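# Slide card sheet under slightly tilted crate

## Task

Get the flat card sheet more than half (by a clear margin) beneath the plastic crate by moving the sheet, not the crate. The crate must stay roughly in its original spot and heading throughout, and crate and sheet may only shift together by a very small amount. Anything inside the crate must still be inside at the finish. Raise one side of the crate a little so the sheet slides in without resistance; pushing a large part of the sheet under by force counts as failure. The crate must never leave the table entirely, and while tilted it must not contact any other object on the table; either fails the task. The crate may not still be held up at the finish: release it and move the grippers away. The result must hold on its own, not because the robot is holding things in place.

## Robot and tools

Robot: two arms, left_arm and right_arm, mounted on opposite sides of the table. left_arm's base is on the +y side. The names do not mean left or right in any camera picture.

World frame: all reported poses share one frame. Origin is the table centre, +z is up, and the table surface is at z = +0.020 m. Positions are in metres, orientations as quaternions (w, x, y, z), velocities in m/s and rad/s. Reported hand positions can be slightly wrong, worse at long reach.

Gripper frame: fingers point along the gripper's +x, and they close and open along its y axis. The reported position is between the finger pads, about 3 to 4 cm short of the tips.

The 14-number row: every motion argument is one flat list of 14 numbers covering both arms, even when only one arm moves. Order: dx, dy, dz, rx, ry, rz, opening for left_arm, then the same seven for right_arm. dx to rz are an offset, not a pose: they are expressed in that gripper's own axes and measured from the gripper's measured pose when the action (or move) starts. Scale: 1.0 equals 0.6 m for dx, dy, dz, and 180 degrees for the rotation; rx, ry, rz form a single rotation vector. Every value is limited to [-1, 1]. Opening is absolute, not an offset: +1 is fully open (0.088 m); empty fingers close fully near -0.80; values lower than that, to -1, add nothing. Going from open to closed takes at least about 0.5 s.

Tools:
- execute_actions(actions): a list of actions run one after another. Each action is a table of up to 15 rows, one row per 1/30 s step; if fewer rows are given, the last one repeats until 15 steps have run. Each row's offsets are relative to the pose at the start of that action, never to the previous row. For a call's first action, the reference is the latest pose reported in this scene. An empty list just returns state and images.
- move(target, speed, blocking): drives both grippers in straight lines toward the target row (same 14-number layout; offsets counted from the pose in the latest result that shows one). speed is the top path speed in m/s, 0.002 to 0.5, default 0.25; turning is capped at twice that in rad/s. Paths finish together and last 0.5 to 10 s; longer ones are cut off at 10 s. Openings are sent when the move begins. Faster moves and targets set deeper past a contact push harder. The grippers can lag, wander off the line, or overshoot speed, especially with an arm stretched out. With blocking=false you get a result after 0.5 s while motion continues; until a result shows the move ended, execute_actions and new moves are refused, so use wait or stop first.
- wait(seconds): 0 to 10; arms hold their last command; returns early if a running move ends.
- stop(): brakes a running move; needs stopping distance, more at speed. Fingers keep moving.
- zoom_image(camera, region): closer look at part of the latest image; camera is cam_high, cam_low, cam_left_wrist or cam_right_wrist; region is [x0, y0, x1, y1] pixels, origin top-left, at most 504 by 504.
- finished_scene(scene): ends the current scene (give its number) after the robot holds the last command; cannot be undone; reports success.

Controller behaviour: each step, the commanded pose is clipped to within 70 mm and 16 degrees of the measured pose; position wins over orientation if both cannot be met. A distant target may need several actions, and after an action the arm stops at its last clipped pose. Friction can leave the gripper short or tilted, and tiny moves may not happen, so check pose after each move and correct tilt. To keep an arm still, send the offset back to its wanted pose in the first call of a reply, then zeros, with the opening it should keep.

Result lines: the state line gives each arm's pose and velocities. Hand target lines show where the controller is currently heading. Step readings list positions at some steps; HELD with an arm label means that arm's row was partly blocked. pose unreachable means the clearance check altered that arm's command. grip_measured is the finger opening on the command scale (last Joint positions value is in metres); to hold something, command clearly below it. Readings may be about 1 mm off per gripper. Pads give about 34 N each. The move: line states the ending (done, off_target, moving, held, fault) and limits (paced = pose clipped; held = some steps blocked, after which the arm may speed up) plus each gripper's distance from target.

Joint ranges (rad): waist -3.054 to 3.054, shoulder 0.000 to 3.142, elbow 0.000 to 2.356, wrist pitch -1.571 to 1.571, wrist yaw -1.571 to 1.571, wrist roll -3.142 to 3.142. Load limits (N m): waist 18.2, shoulder 22.5, elbow 22.4, wrist pitch 5.92, wrist yaw 5.9, wrist roll 5.54; held weight counts. Reaching a limit freezes that arm for 10 s and drops the rest of the call. Holding loads heats motors: warnings from 50 °C, a hold at 95 °C, and possible power loss if cooling fails.

Cameras: cam_high, cam_low, cam_left_wrist, cam_right_wrist, each 504x504, arriving in that order; calibration is given with small possible errors.

Avoid: arms colliding or pressing each other, knocking anything off the table, drops, slams, hard pushes, lifting the crate clear of the table, forcing the sheet, and leaving the crate propped up. Loose objects may occasionally be nudged by outside pushes. Sensible plan: one gripper lifts one edge of the crate slightly while the other slides the sheet under, then set the crate down, open, and withdraw both arms.

Each tool is called after "Call:" in YAML: its name, and indented under it one key for each argument.

## Session

Call:
execute_actions:
  actions: []

Scene clock: 0.00 s.
left_arm: end_effector_position=(+0.2500, +0.4974, +0.1989) grip_measured=+0.825 end_effector_quat_wxyz=(+0.808, -0.382, +0.218, -0.392) end_effector_velocity=(-0.000, -0.000, -0.001) end_effector_angular_velocity=(-0.015, +0.025, +0.006) | right_arm: end_effector_position=(-0.2462, -0.3247, +0.2664) grip_measured=+0.848 end_effector_quat_wxyz=(+0.236, -0.455, -0.018, +0.858) end_effector_velocity=(+0.003, -0.001, -0.003) end_effector_angular_velocity=(-0.014, -0.005, -0.004)
Joint positions: left_arm=[ 1.545  1.649  0.106  1.338  1.308 -0.711  0.079] | right_arm=[ 0.911  1.621  1.119 -0.395  0.15  -0.212  0.081]
Joint velocities: left_arm=[-0.002 -0.002 -0.002 -0.007 -0.007 -0.022  0.   ] | right_arm=[-0.002 -0.002 -0.007 -0.007 -0.007  0.007  0.   ]
Heat: left arm: hottest waist 20 °C (+0.0 °C/min); right arm: hottest wrist pitch 21 °C (+0.0 °C/min).
Hand target (left_arm): +0.250, +0.497, +0.199; +0.808, -0.382, +0.218, -0.392
Hand target (right_arm): -0.246, -0.325, +0.266; +0.236, -0.455, -0.018, +0.858

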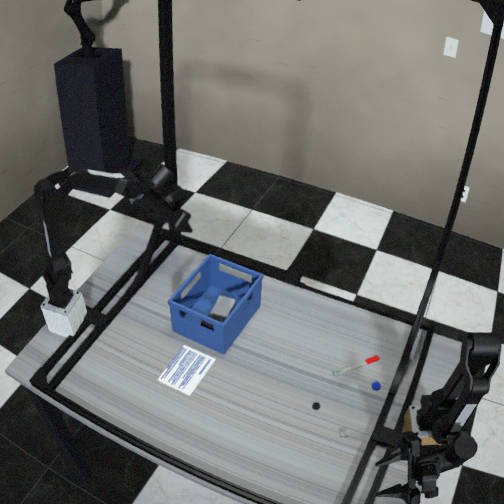

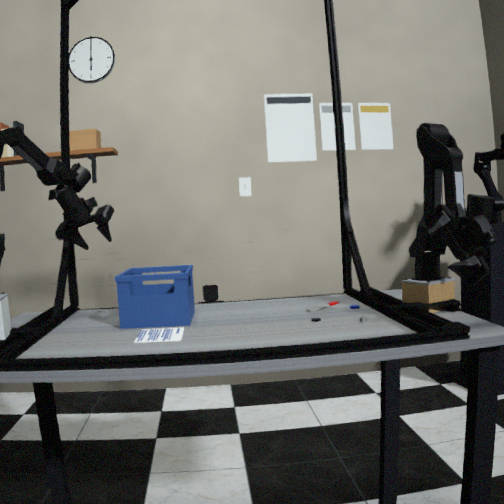

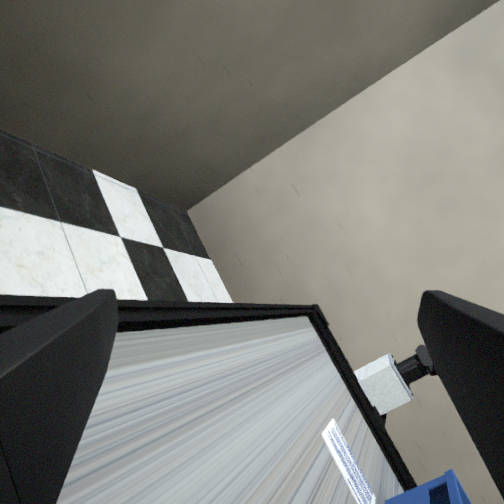

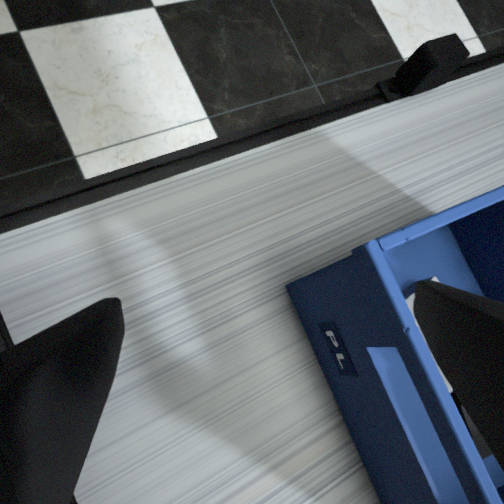

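Call:
zoom_image:
  camera: "cam_high"
  region: [130, 240, 300, 410]

Call:
zoom_image:
  camera: "cam_low"
  region: [90, 240, 240, 360]

Region (130, 240, 300, 410) of cam_high's 504x504 image, scaled by 2.965, with more detail than that image has.

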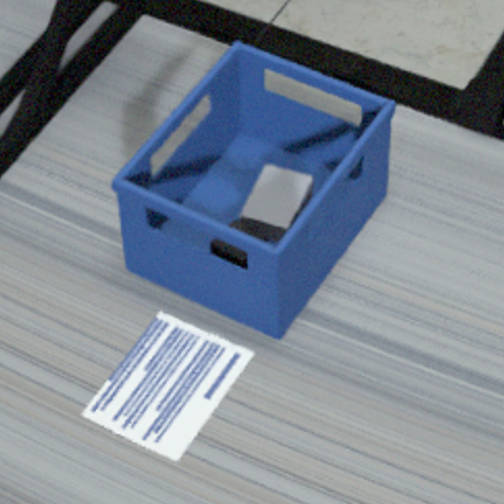

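Region (90, 240, 240, 360) of cam_low's 504x504 image, scaled by 3.360, with more detail than that image has; it fills the top 403 rows of this view, and the rest is white.

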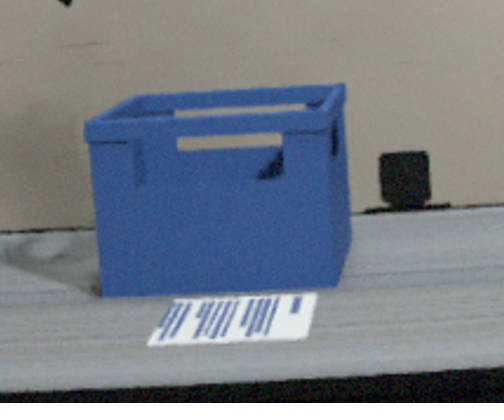

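Call:
move:
  target: [0.485,-0.24,-0.40,-0.111,0.363,0.231,-1,-0.07,-0.303,-0.263,-0.101,0.185,0.117,0.8]
  speed: 0.2

Scene clock: 30.53 s.
left_arm: end_effector_position=(+0.1993, +0.1006, +0.1573) grip_measured=-0.807 end_effector_quat_wxyz=(+0.574, -0.150, +0.779, -0.202) end_effector_velocity=(-0.002, -0.000, +0.001) end_effector_angular_velocity=(+0.021, +0.028, +0.014) | right_arm: end_effector_position=(-0.0312, -0.2120, +0.2554) grip_measured=+0.800 end_effector_quat_wxyz=(+0.005, -0.706, -0.007, +0.708) end_effector_velocity=(+0.001, -0.002, +0.000) end_effector_angular_velocity=(-0.010, +0.004, +0.020)
Joint positions: left_arm=[ 0.159  2.266  1.805 -0.838  0.524 -0.997  0.   ] | right_arm=[ 0.232  1.874  1.572 -1.252  0.003 -1.172  0.078]
Joint velocities: left_arm=[-0.002  0.012  0.027 -0.037  0.007 -0.022  0.   ] | right_arm=[-0.002 -0.002 -0.002 -0.007 -0.007 -0.022 -0.   ]
Heat: left arm: hottest elbow 22 °C (+3.9 °C/min); right arm: hottest shoulder 24 °C (+5.9 °C/min).
Hand target (left_arm): +0.200, +0.098, +0.153; +0.572, -0.148, +0.781, -0.202
Hand target (right_arm): -0.030, -0.210, +0.250; +0.001, +0.709, +0.003, -0.705
Off the commanded pose (left_arm): 0.008 m, 1 deg.
Off the commanded pose (right_arm): 0.005 m, 1 deg.
move: done
camera_calibration (this result's frames):
cam_left_wrist: T_world_to_cam=[[0.0673107, -0.859237, 0.507131, -0.00157718], [-0.774898, 0.275158, 0.569053, 0.0650488], [-0.628493, -0.431278, -0.647299, 0.34916], [0, 0, 0, 1]] pos_world=[0.269957, 0.131331, 0.189794]
cam_right_wrist: T_world_to_cam=[[0.0164172, 0.99772, 0.0654595, 0.199437], [0.930936, -0.0391397, 0.36308, -0.047212], [0.364814, 0.0549778, -0.929456, 0.345734], [0, 0, 0, 1]] pos_world=[-0.0854517, -0.219838, 0.325431]

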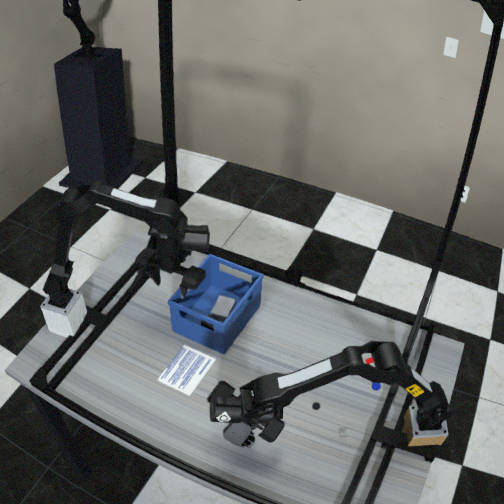

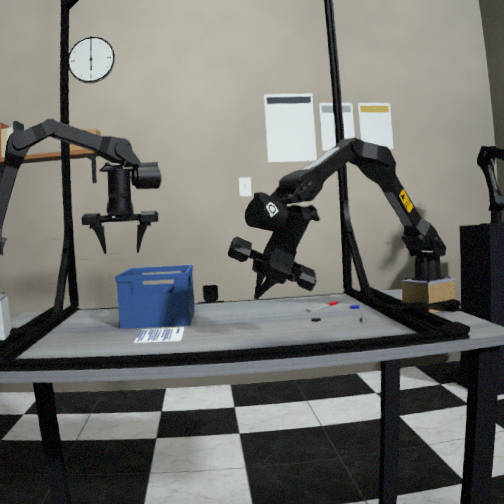

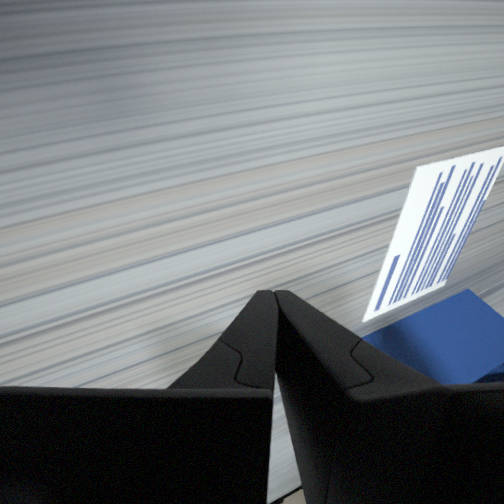

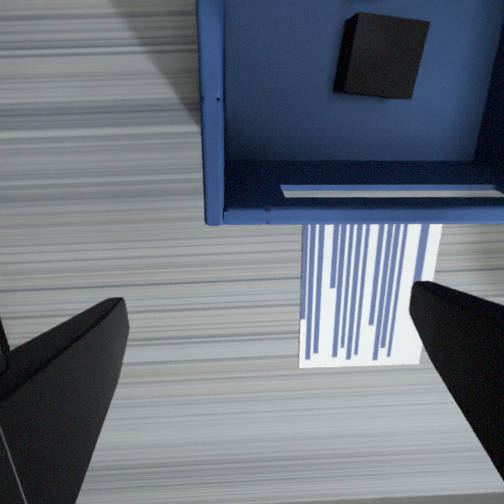

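Call:
move:
  target: [0.242,-0.187,-0.015,0,0,0,-1,0.165,0.027,0.048,0,0,0,0.3]
  speed: 0.12

Scene clock: 39.70 s.
left_arm: end_effector_position=(+0.1455, -0.0612, +0.0996) grip_measured=-0.807 end_effector_quat_wxyz=(+0.581, -0.225, +0.741, -0.250) end_effector_velocity=(-0.002, -0.002, +0.004) end_effector_angular_velocity=(-0.009, +0.015, +0.010) | right_arm: end_effector_position=(-0.0625, -0.2222, +0.1658) grip_measured=+0.300 end_effector_quat_wxyz=(+0.013, -0.700, -0.016, +0.714) end_effector_velocity=(+0.003, -0.006, -0.001) end_effector_angular_velocity=(-0.027, -0.007, +0.020)
Joint positions: left_arm=[-0.077  2.732  2.341 -0.576  0.428 -1.335  0.   ] | right_arm=[ 0.323  1.946  1.302 -0.881  0.003 -1.083  0.054]
Joint velocities: left_arm=[-0.002 -0.002  0.002  0.007  0.007 -0.022  0.   ] | right_arm=[-0.002 -0.002 -0.007 -0.022 -0.007 -0.022 -0.   ]
Heat: left arm: hottest shoulder 23 °C (+4.5 °C/min); right arm: hottest elbow 25 °C (+6.0 °C/min).
Hand target (left_arm): +0.147, -0.063, +0.093; +0.582, -0.227, +0.741, -0.247
Hand target (right_arm): -0.061, -0.227, +0.157; -0.005, +0.705, +0.007, -0.709
Off the commanded pose (left_arm): 0.007 m, 11 deg.
Off the commanded pose (right_arm): 0.011 m, 2 deg.
joint sent to its limit (left arm) — the command would take joint 3 (elbow) past its upper limit, so that joint was sent only as far as its limit.
move: off_target (left_arm, right_arm)
camera_calibration (this result's frames):
cam_left_wrist: T_world_to_cam=[[0.105826, -0.75109, 0.651663, -0.121155], [-0.818133, 0.30673, 0.486389, 0.117229], [-0.565207, -0.58462, -0.582032, 0.183063], [0, 0, 0, 1]] pos_world=[0.212199, -0.0199338, 0.128482]
cam_right_wrist: T_world_to_cam=[[0.0148831, 0.995834, 0.0899595, 0.211352], [0.936364, -0.0454381, 0.348077, 0.0155132], [0.350714, 0.0790544, -0.93314, 0.2795], [0, 0, 0, 1]] pos_world=[-0.115696, -0.231862, 0.2364]

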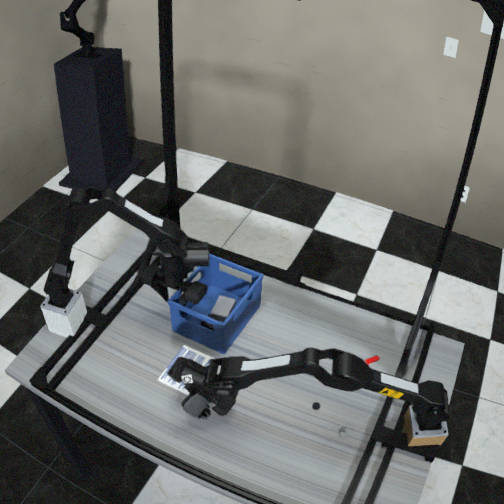

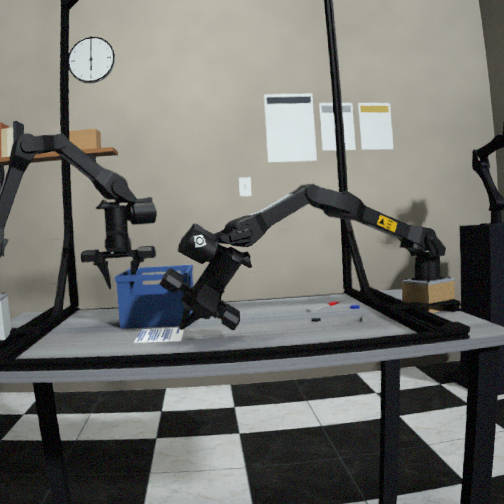

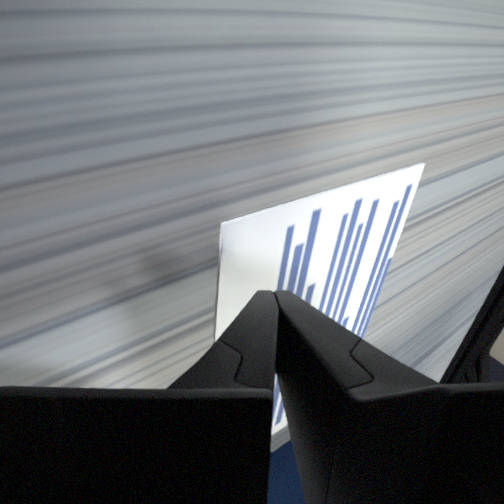

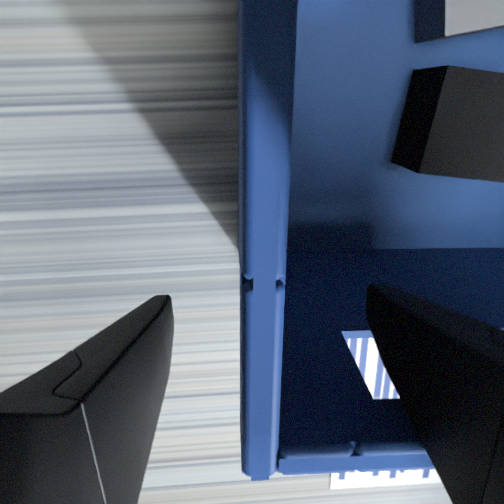

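Call:
move:
  target: [0,0,0.02,0.613,-0.034,-0.091,-1,0.04,0,-0.015,0,0,0,0.3]
  speed: 0.3

Call:
move:
  target: [0.06,0,-0.02,0,0,0,-1,0,0,0,0,0,0,-1]
  speed: 0.05

Scene clock: 55.73 s.
left_arm: end_effector_position=(+0.1556, -0.0613, +0.1031) grip_measured=-0.807 end_effector_quat_wxyz=(+0.516, +0.246, +0.158, -0.805) end_effector_velocity=(-0.001, +0.001, -0.001) end_effector_angular_velocity=(+0.015, -0.004, -0.001) | right_arm: end_effector_position=(-0.0627, -0.2161, +0.1557) grip_measured=+0.299 end_effector_quat_wxyz=(+0.023, -0.691, -0.032, +0.722) end_effector_velocity=(-0.000, -0.004, -0.001) end_effector_angular_velocity=(-0.015, +0.001, -0.004)
Joint positions: left_arm=[-0.016  2.679  2.103 -0.208  0.656  0.547  0.   ] | right_arm=[ 0.313  1.949  1.259 -0.791 -0.004 -1.102  0.054]
Joint velocities: left_arm=[-0.002 -0.002  0.002 -0.022 -0.007  0.007  0.   ] | right_arm=[ 0.002 -0.002 -0.007 -0.007 -0.007  0.007 -0.   ]
Heat: left arm: hottest shoulder 28 °C (+8.6 °C/min); right arm: hottest shoulder 25 °C (+4.3 °C/min).
Hand target (left_arm): +0.157, -0.062, +0.097; -0.514, -0.248, -0.158, +0.806
Hand target (right_arm): -0.054, -0.222, +0.142; -0.013, +0.700, +0.016, -0.714
Off the commanded pose (left_arm): 0.006 m, 0 deg.
Off the commanded pose (right_arm): 0.017 m, 3 deg.
move: off_target (right_arm)
camera_calibration (this result's frames):
cam_left_wrist: T_world_to_cam=[[-0.904152, 0.421443, 0.0699609, 0.164452], [0.314333, 0.767178, -0.559135, 0.0836205], [-0.289316, -0.483552, -0.826119, 0.179201], [0, 0, 0, 1]] pos_world=[0.174251, -0.046806, 0.183291]
cam_right_wrist: T_world_to_cam=[[0.00888971, 0.991999, 0.12593, 0.199438], [0.945385, -0.0493731, 0.322195, 0.0231907], [0.325835, 0.116188, -0.93826, 0.276935], [0, 0, 0, 1]] pos_world=[-0.113932, -0.228873, 0.22725]

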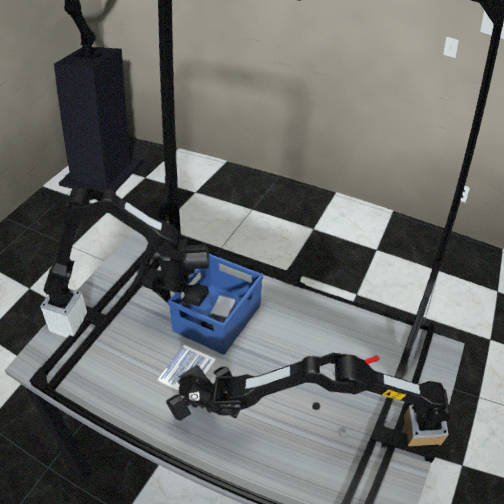

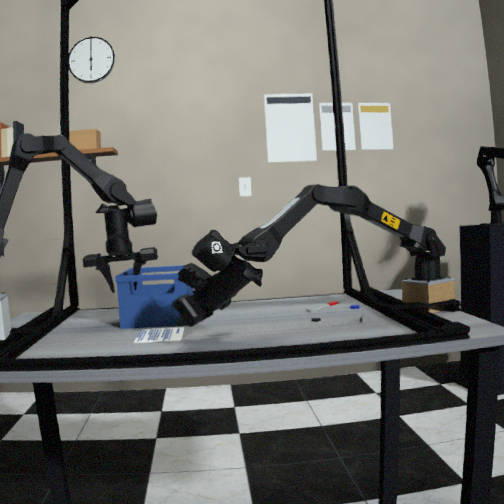

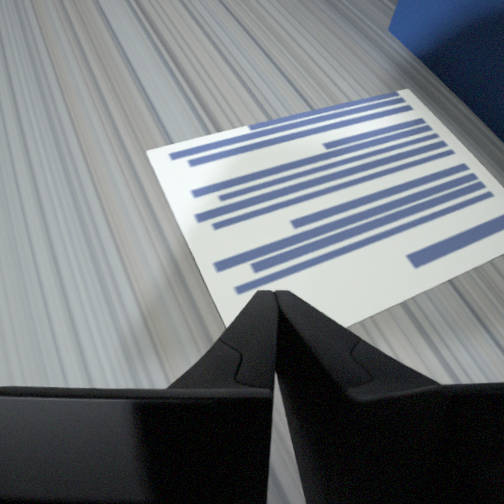

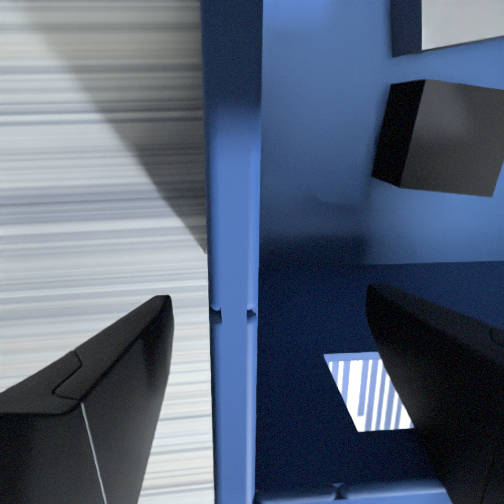

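Scene clock: 56.87 s.
left_arm: end_effector_position=(+0.1461, -0.0807, +0.0800) grip_measured=-0.807 end_effector_quat_wxyz=(+0.516, +0.246, +0.153, -0.806) end_effector_velocity=(+0.005, -0.005, +0.006) end_effector_angular_velocity=(-0.026, -0.020, +0.004) | right_arm: end_effector_position=(-0.0646, -0.2182, +0.1556) grip_measured=-0.621 end_effector_quat_wxyz=(+0.018, -0.692, -0.035, +0.721) end_effector_velocity=(+0.002, -0.005, -0.000) end_effector_angular_velocity=(-0.023, -0.004, +0.005)
Joint positions: left_arm=[-0.045  2.793  2.229 -0.197  0.636  0.525  0.   ] | right_arm=[ 0.321  1.949  1.259 -0.795 -0.002 -1.104  0.009]
Joint velocities: left_arm=[ 0.002  0.007  0.027  0.007 -0.007  0.007  0.   ] | right_arm=[-0.002 -0.002 -0.002 -0.022 -0.007 -0.007 -0.   ]
Heat: left arm: hottest shoulder 28 °C (+8.4 °C/min); right arm: hottest shoulder 25 °C (+4.2 °C/min).
Hand target (left_arm): +0.146, -0.082, +0.073; -0.516, -0.246, -0.158, +0.805
Hand target (right_arm): -0.063, -0.216, +0.156; -0.023, +0.691, +0.032, -0.722
Off the commanded pose (left_arm): 0.007 m, 1 deg.
Off the commanded pose (right_arm): 0.003 m, 1 deg.
move: done
camera_calibration (this result's frames):
cam_left_wrist: T_world_to_cam=[[-0.903341, 0.4244, 0.0621307, 0.166409], [0.319085, 0.761726, -0.563878, 0.0877934], [-0.286636, -0.489549, -0.823518, 0.146853], [0, 0, 0, 1]] pos_world=[0.164404, -0.0656065, 0.160102]
cam_right_wrist: T_world_to_cam=[[-0.00125013, 0.992378, 0.123226, 0.201333], [0.94459, -0.0392772, 0.325894, 0.026482], [0.32825, 0.116806, -0.937341, 0.27786], [0, 0, 0, 1]] pos_world=[-0.115971, -0.231214, 0.22701]

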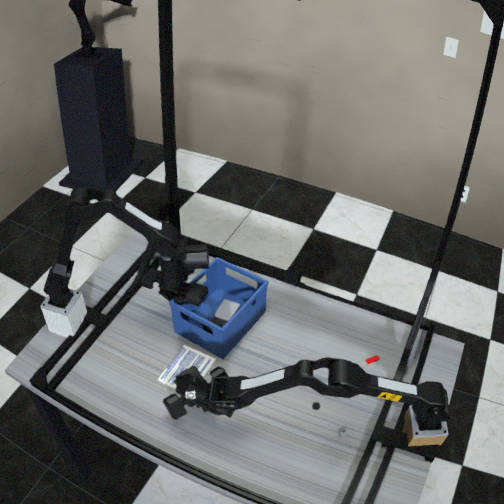

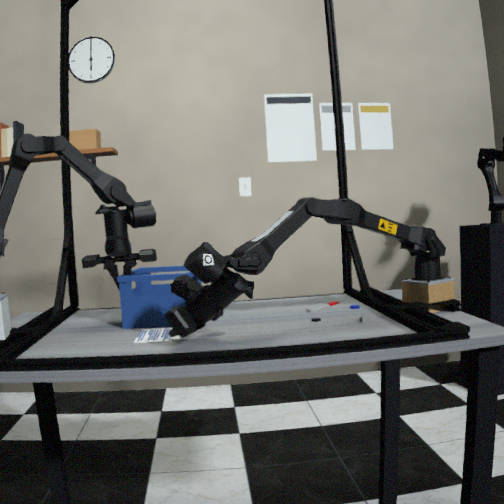

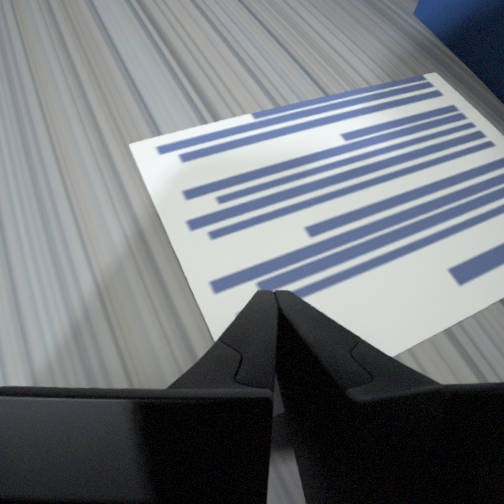

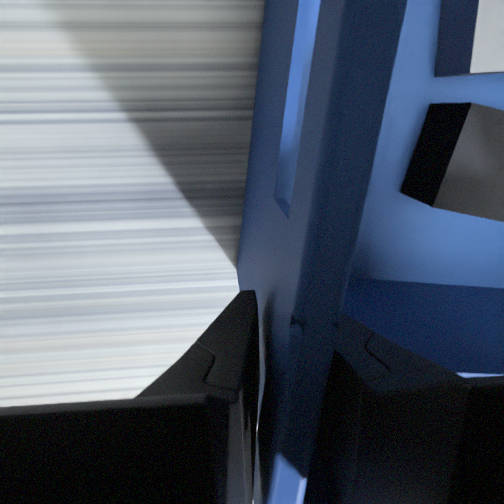

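Call:
move:
  target: [0,0,0,0,0,0,-1,0,0.015,0,-0.04,0,0,-1]
  speed: 0.04

Call:
move:
  target: [0,0,0,0,0,0,-1,-0.035,0,0.02,0,0.035,0,-1]
  speed: 0.03

Call:
zoom_image:
  camera: "cam_low"
  region: [90, 240, 240, 360]

Scene clock: 64.10 s.
left_arm: end_effector_position=(+0.1463, -0.0811, +0.0798) grip_measured=-0.807 end_effector_quat_wxyz=(+0.516, +0.246, +0.153, -0.806) end_effector_velocity=(-0.003, -0.000, +0.002) end_effector_angular_velocity=(+0.008, +0.022, +0.004) | right_arm: end_effector_position=(-0.0613, -0.2199, +0.1549) grip_measured=-0.631 end_effector_quat_wxyz=(-0.009, -0.693, -0.070, +0.718) end_effector_velocity=(+0.001, -0.002, +0.000) end_effector_angular_velocity=(-0.010, +0.002, +0.006)
Joint positions: left_arm=[-0.045  2.796  2.233 -0.198  0.636  0.524  0.   ] | right_arm=[ 0.318  1.934  1.234 -0.778  0.004 -1.197  0.008]
Joint velocities: left_arm=[-0.002 -0.002  0.002 -0.007  0.007 -0.022  0.   ] | right_arm=[-0.002 -0.002 -0.002 -0.007 -0.007 -0.007 -0.   ]
Heat: left arm: hottest shoulder 30 °C (+9.1 °C/min); right arm: hottest shoulder 26 °C (+5.1 °C/min).
Hand target (left_arm): +0.146, -0.081, +0.080; -0.516, -0.246, -0.153, +0.806
Hand target (right_arm): -0.064, -0.227, +0.155; +0.025, +0.692, +0.080, -0.717
Off the commanded pose (left_arm): 0.000 m, 0 deg.
Off the commanded pose (right_arm): 0.008 m, 2 deg.
move: done
camera_calibration (this result's frames):
cam_left_wrist: T_world_to_cam=[[-0.903553, 0.423968, 0.0619908, 0.166748], [0.318766, 0.761808, -0.563947, 0.0879674], [-0.28632, -0.489795, -0.823481, 0.146518], [0, 0, 0, 1]] pos_world=[0.164576, -0.0659462, 0.159927]
cam_right_wrist: T_world_to_cam=[[-0.0903288, 0.986602, 0.13586, 0.194477], [0.941372, 0.0400591, 0.334983, 0.0393838], [0.325052, 0.158153, -0.932378, 0.284439], [0, 0, 0, 1]] pos_world=[-0.111966, -0.238434, 0.22559]

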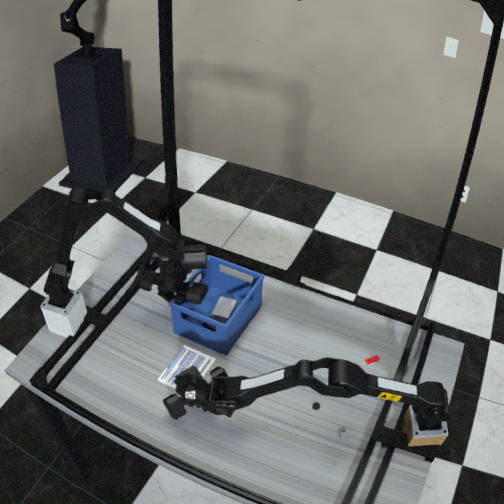

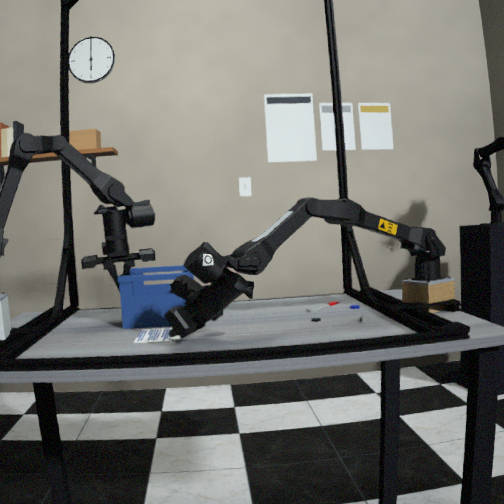

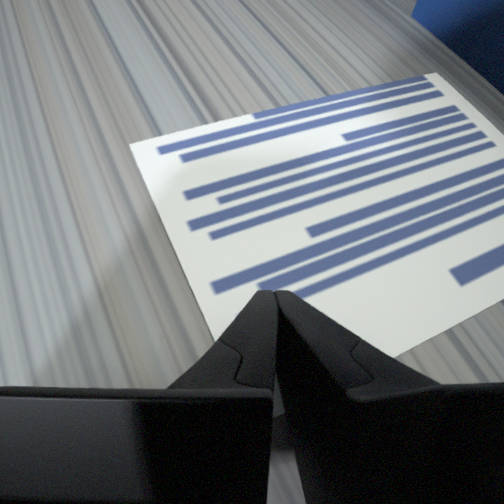

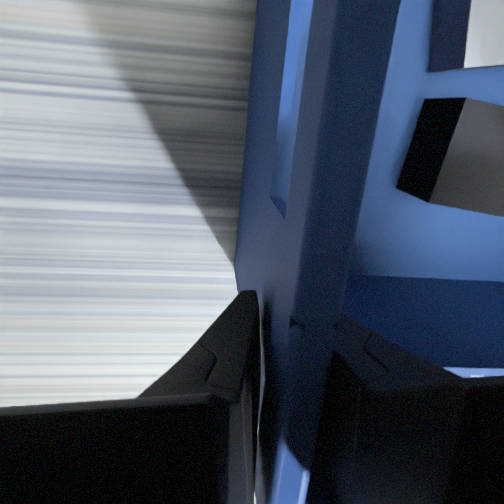

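Scene clock: 66.17 s.
left_arm: end_effector_position=(+0.1463, -0.0811, +0.0798) grip_measured=-0.807 end_effector_quat_wxyz=(+0.516, +0.246, +0.153, -0.806) end_effector_velocity=(+0.002, +0.002, -0.003) end_effector_angular_velocity=(+0.016, +0.005, +0.012) | right_arm: end_effector_position=(-0.0708, -0.2241, +0.1735) grip_measured=-0.645 end_effector_quat_wxyz=(-0.004, -0.727, -0.065, +0.683) end_effector_velocity=(+0.001, -0.005, +0.002) end_effector_angular_velocity=(-0.026, -0.007, -0.005)
Joint positions: left_arm=[-0.045  2.796  2.233 -0.198  0.636  0.524  0.   ] | right_arm=[ 0.385  1.943  1.328 -0.91   0.096 -1.117  0.007]
Joint velocities: left_arm=[ 0.002 -0.002 -0.007 -0.007 -0.007 -0.007  0.   ] | right_arm=[ 0.002  0.002  0.012 -0.037 -0.007  0.007 -0.   ]
Heat: left arm: hottest shoulder 31 °C (+10.1 °C/min); right arm: hottest shoulder 27 °C (+6.1 °C/min).
Hand target (left_arm): +0.146, -0.081, +0.080; -0.516, -0.246, -0.153, +0.806
Hand target (right_arm): -0.072, -0.223, +0.176; +0.005, +0.731, +0.071, -0.679
Off the commanded pose (left_arm): 0.000 m, 0 deg.
Off the commanded pose (right_arm): 0.003 m, 1 deg.
move: done
camera_calibration (this result's frames):
cam_left_wrist: T_world_to_cam=[[-0.903553, 0.423968, 0.0619908, 0.166748], [0.318766, 0.761808, -0.563947, 0.0879674], [-0.28632, -0.489795, -0.823481, 0.146518], [0, 0, 0, 1]] pos_world=[0.164576, -0.0659462, 0.159927]
cam_right_wrist: T_world_to_cam=[[-0.0843662, 0.987578, 0.132559, 0.196428], [0.905531, 0.0204741, 0.423786, 0.019901], [0.415807, 0.155789, -0.89601, 0.305136], [0, 0, 0, 1]] pos_world=[-0.128327, -0.241933, 0.238933]

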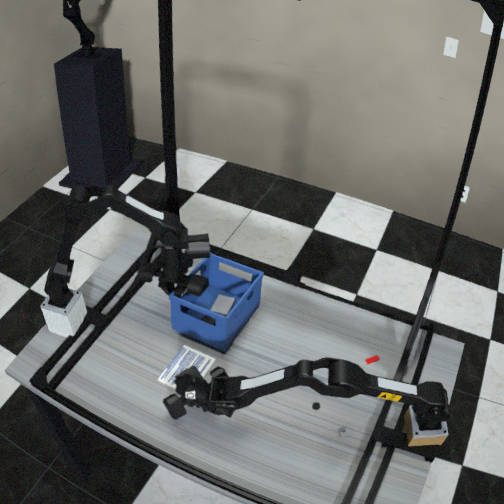

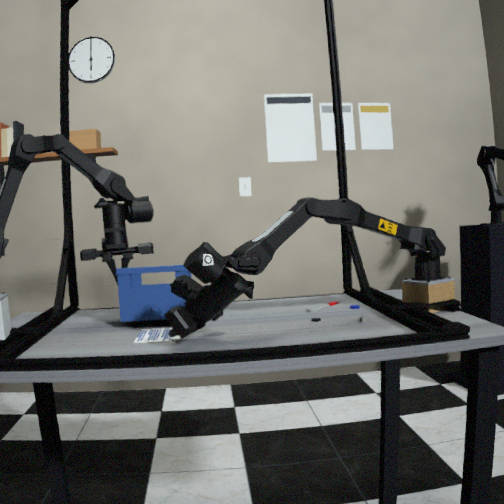

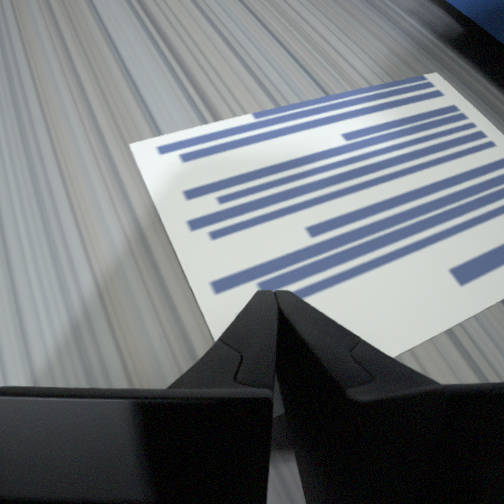

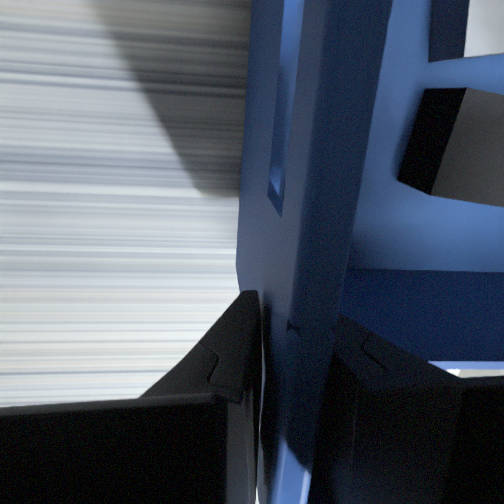

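Region (90, 240, 240, 360) of cam_low's 504x504 image, scaled by 3.360, with more detail than that image has; it fills the top 403 rows of this view, and the rest is white.

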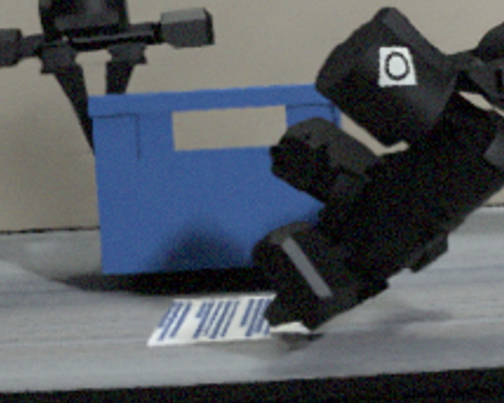

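Call:
move:
  target: [0.083,0.014,-0.035,0,0,0,-0.3,0,0,0,0,0,0,-1]
  speed: 0.04

Scene clock: 70.93 s.
left_arm: end_effector_position=(+0.1433, -0.1139, +0.0689) grip_measured=-0.300 end_effector_quat_wxyz=(+0.552, +0.221, +0.105, -0.797) end_effector_velocity=(-0.001, -0.004, -0.001) end_effector_angular_velocity=(-0.015, -0.002, +0.021) | right_arm: end_effector_position=(-0.0689, -0.2237, +0.1726) grip_measured=-0.655 end_effector_quat_wxyz=(-0.002, -0.728, -0.060, +0.683) end_effector_velocity=(-0.001, -0.003, +0.000) end_effector_angular_velocity=(-0.011, +0.001, +0.025)
Joint positions: left_arm=[-0.076  2.922  2.356 -0.03   0.583  0.445  0.024] | right_arm=[ 0.379  1.945  1.327 -0.911  0.095 -1.112  0.007]
Joint velocities: left_arm=[-0.007  0.007 -0.002  0.037 -0.022 -0.022 -0.   ] | right_arm=[ 0.002 -0.002 -0.002 -0.007 -0.007 -0.022 -0.   ]
Heat: left arm: hottest shoulder 32 °C (+11.0 °C/min); right arm: hottest shoulder 27 °C (+5.0 °C/min).
Hand target (left_arm): +0.140, -0.108, +0.036; -0.550, -0.230, -0.130, +0.792
Hand target (right_arm): -0.071, -0.224, +0.173; +0.004, +0.727, +0.065, -0.683
Off the commanded pose (left_arm): 0.034 m, 8 deg.
Off the commanded pose (right_arm): 0.002 m, 1 deg.
joint sent to its limit (left arm) — the command would take joint 3 (elbow) past its upper limit, so that joint was sent only as far as its limit.
move: off_target (left_arm)
camera_calibration (this result's frames):
cam_left_wrist: T_world_to_cam=[[-0.92484, 0.380248, -0.00904064, 0.181634], [0.296418, 0.705646, -0.643584, 0.110113], [-0.238342, -0.597892, -0.765322, 0.0974472], [0, 0, 0, 1]] pos_world=[0.158569, -0.0885039, 0.147087]
cam_right_wrist: T_world_to_cam=[[-0.0743419, 0.988788, 0.129504, 0.1978], [0.905396, 0.0124894, 0.424385, 0.0166952], [0.41801, 0.148802, -0.896173, 0.302065], [0, 0, 0, 1]] pos_world=[-0.126677, -0.240738, 0.238002]

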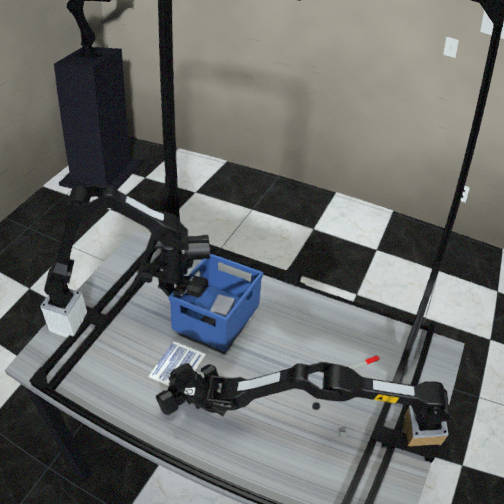

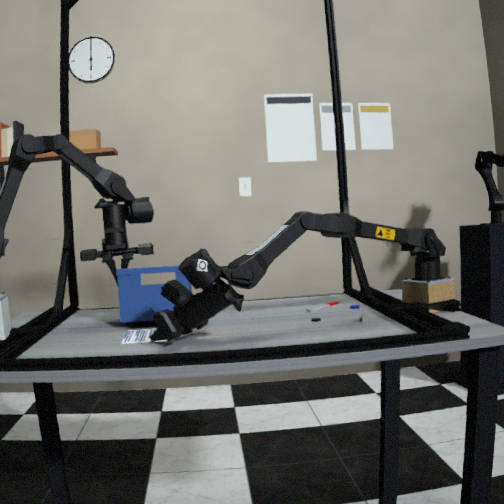

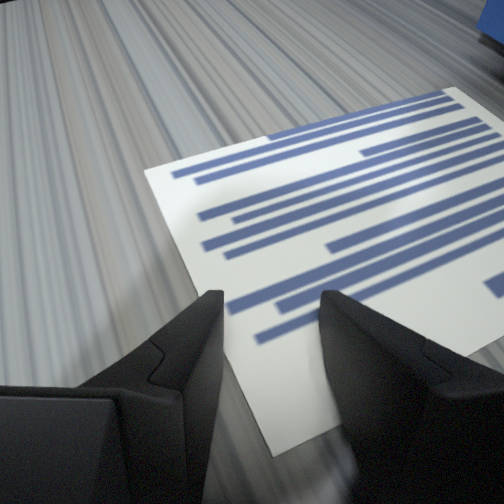

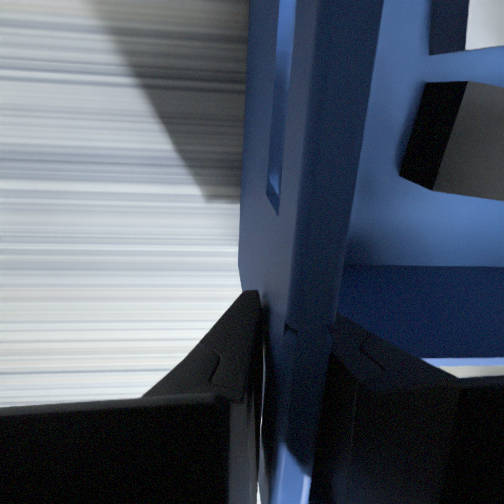

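Call:
move:
  target: [0.035,-0.14,-0.027,0,0,0,-0.3,0,0,0,0,0,0,-1]
  speed: 0.05

Scene clock: 75.27 s.
left_arm: end_effector_position=(+0.0754, -0.1049, +0.0632) grip_measured=-0.302 end_effector_quat_wxyz=(+0.564, +0.209, +0.076, -0.795) end_effector_velocity=(-0.001, +0.004, -0.007) end_effector_angular_velocity=(+0.024, +0.008, +0.007) | right_arm: end_effector_position=(-0.0678, -0.2233, +0.1715) grip_measured=-0.663 end_effector_quat_wxyz=(+0.000, -0.727, -0.055, +0.684) end_effector_velocity=(+0.001, -0.002, -0.002) end_effector_angular_velocity=(-0.015, -0.001, +0.005)
Joint positions: left_arm=[-0.191  2.784  1.979  0.315  0.477  0.366  0.024] | right_arm=[ 0.375  1.948  1.326 -0.909  0.092 -1.107  0.007]
Joint velocities: left_arm=[-0.002 -0.002 -0.017 -0.007 -0.007 -0.007 -0.   ] | right_arm=[-0.002  0.002 -0.002 -0.007 -0.007 -0.007 -0.   ]
Heat: left arm: hottest shoulder 32 °C (+11.1 °C/min); right arm: hottest shoulder 28 °C (+6.1 °C/min).
Hand target (left_arm): +0.063, -0.094, +0.039; -0.552, -0.221, -0.105, +0.797
Hand target (right_arm): -0.069, -0.224, +0.173; +0.002, +0.728, +0.060, -0.683
Off the commanded pose (left_arm): 0.030 m, 4 deg.
Off the commanded pose (right_arm): 0.002 m, 1 deg.
move: off_target (left_arm)
camera_calibration (this result's frames):
cam_left_wrist: T_world_to_cam=[[-0.928637, 0.368097, -0.0462293, 0.116663], [0.29828, 0.666724, -0.683014, 0.118409], [-0.220593, -0.648062, -0.728941, 0.0733618], [0, 0, 0, 1]] pos_world=[0.0892015, -0.0743465, 0.139745]
cam_right_wrist: T_world_to_cam=[[-0.0644417, 0.989879, 0.126441, 0.199048], [0.906269, 0.00500918, 0.422671, 0.0148236], [0.41776, 0.141827, -0.89742, 0.299158], [0, 0, 0, 1]] pos_world=[-0.125583, -0.239537, 0.237037]

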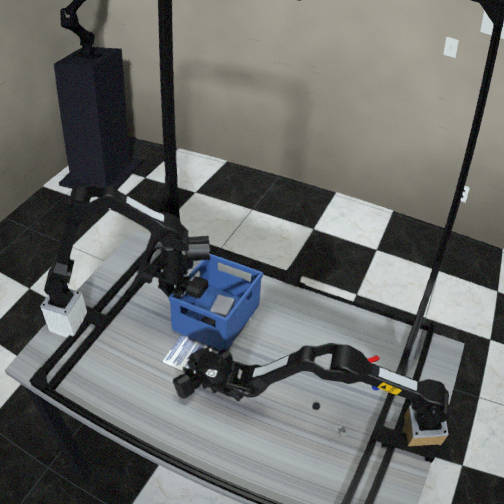

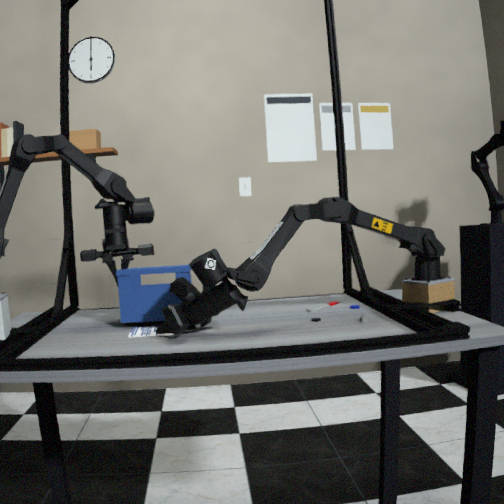

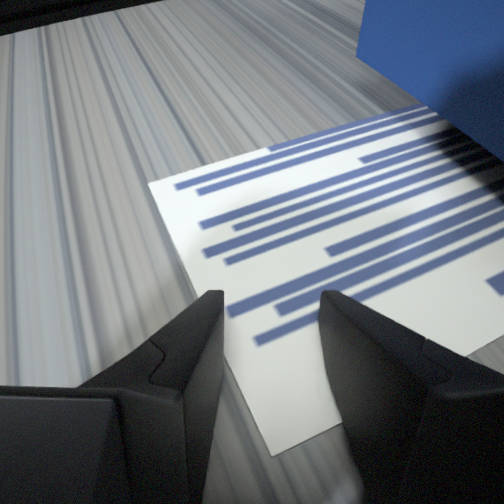

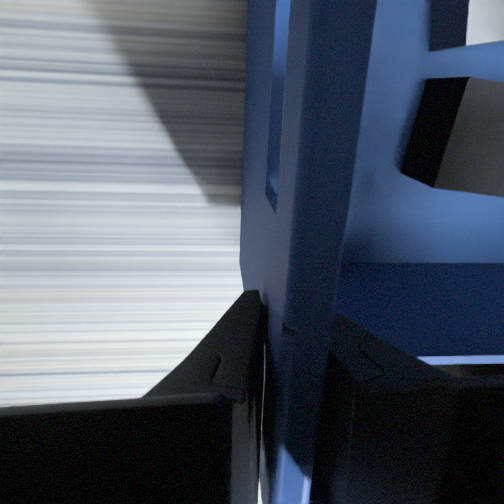

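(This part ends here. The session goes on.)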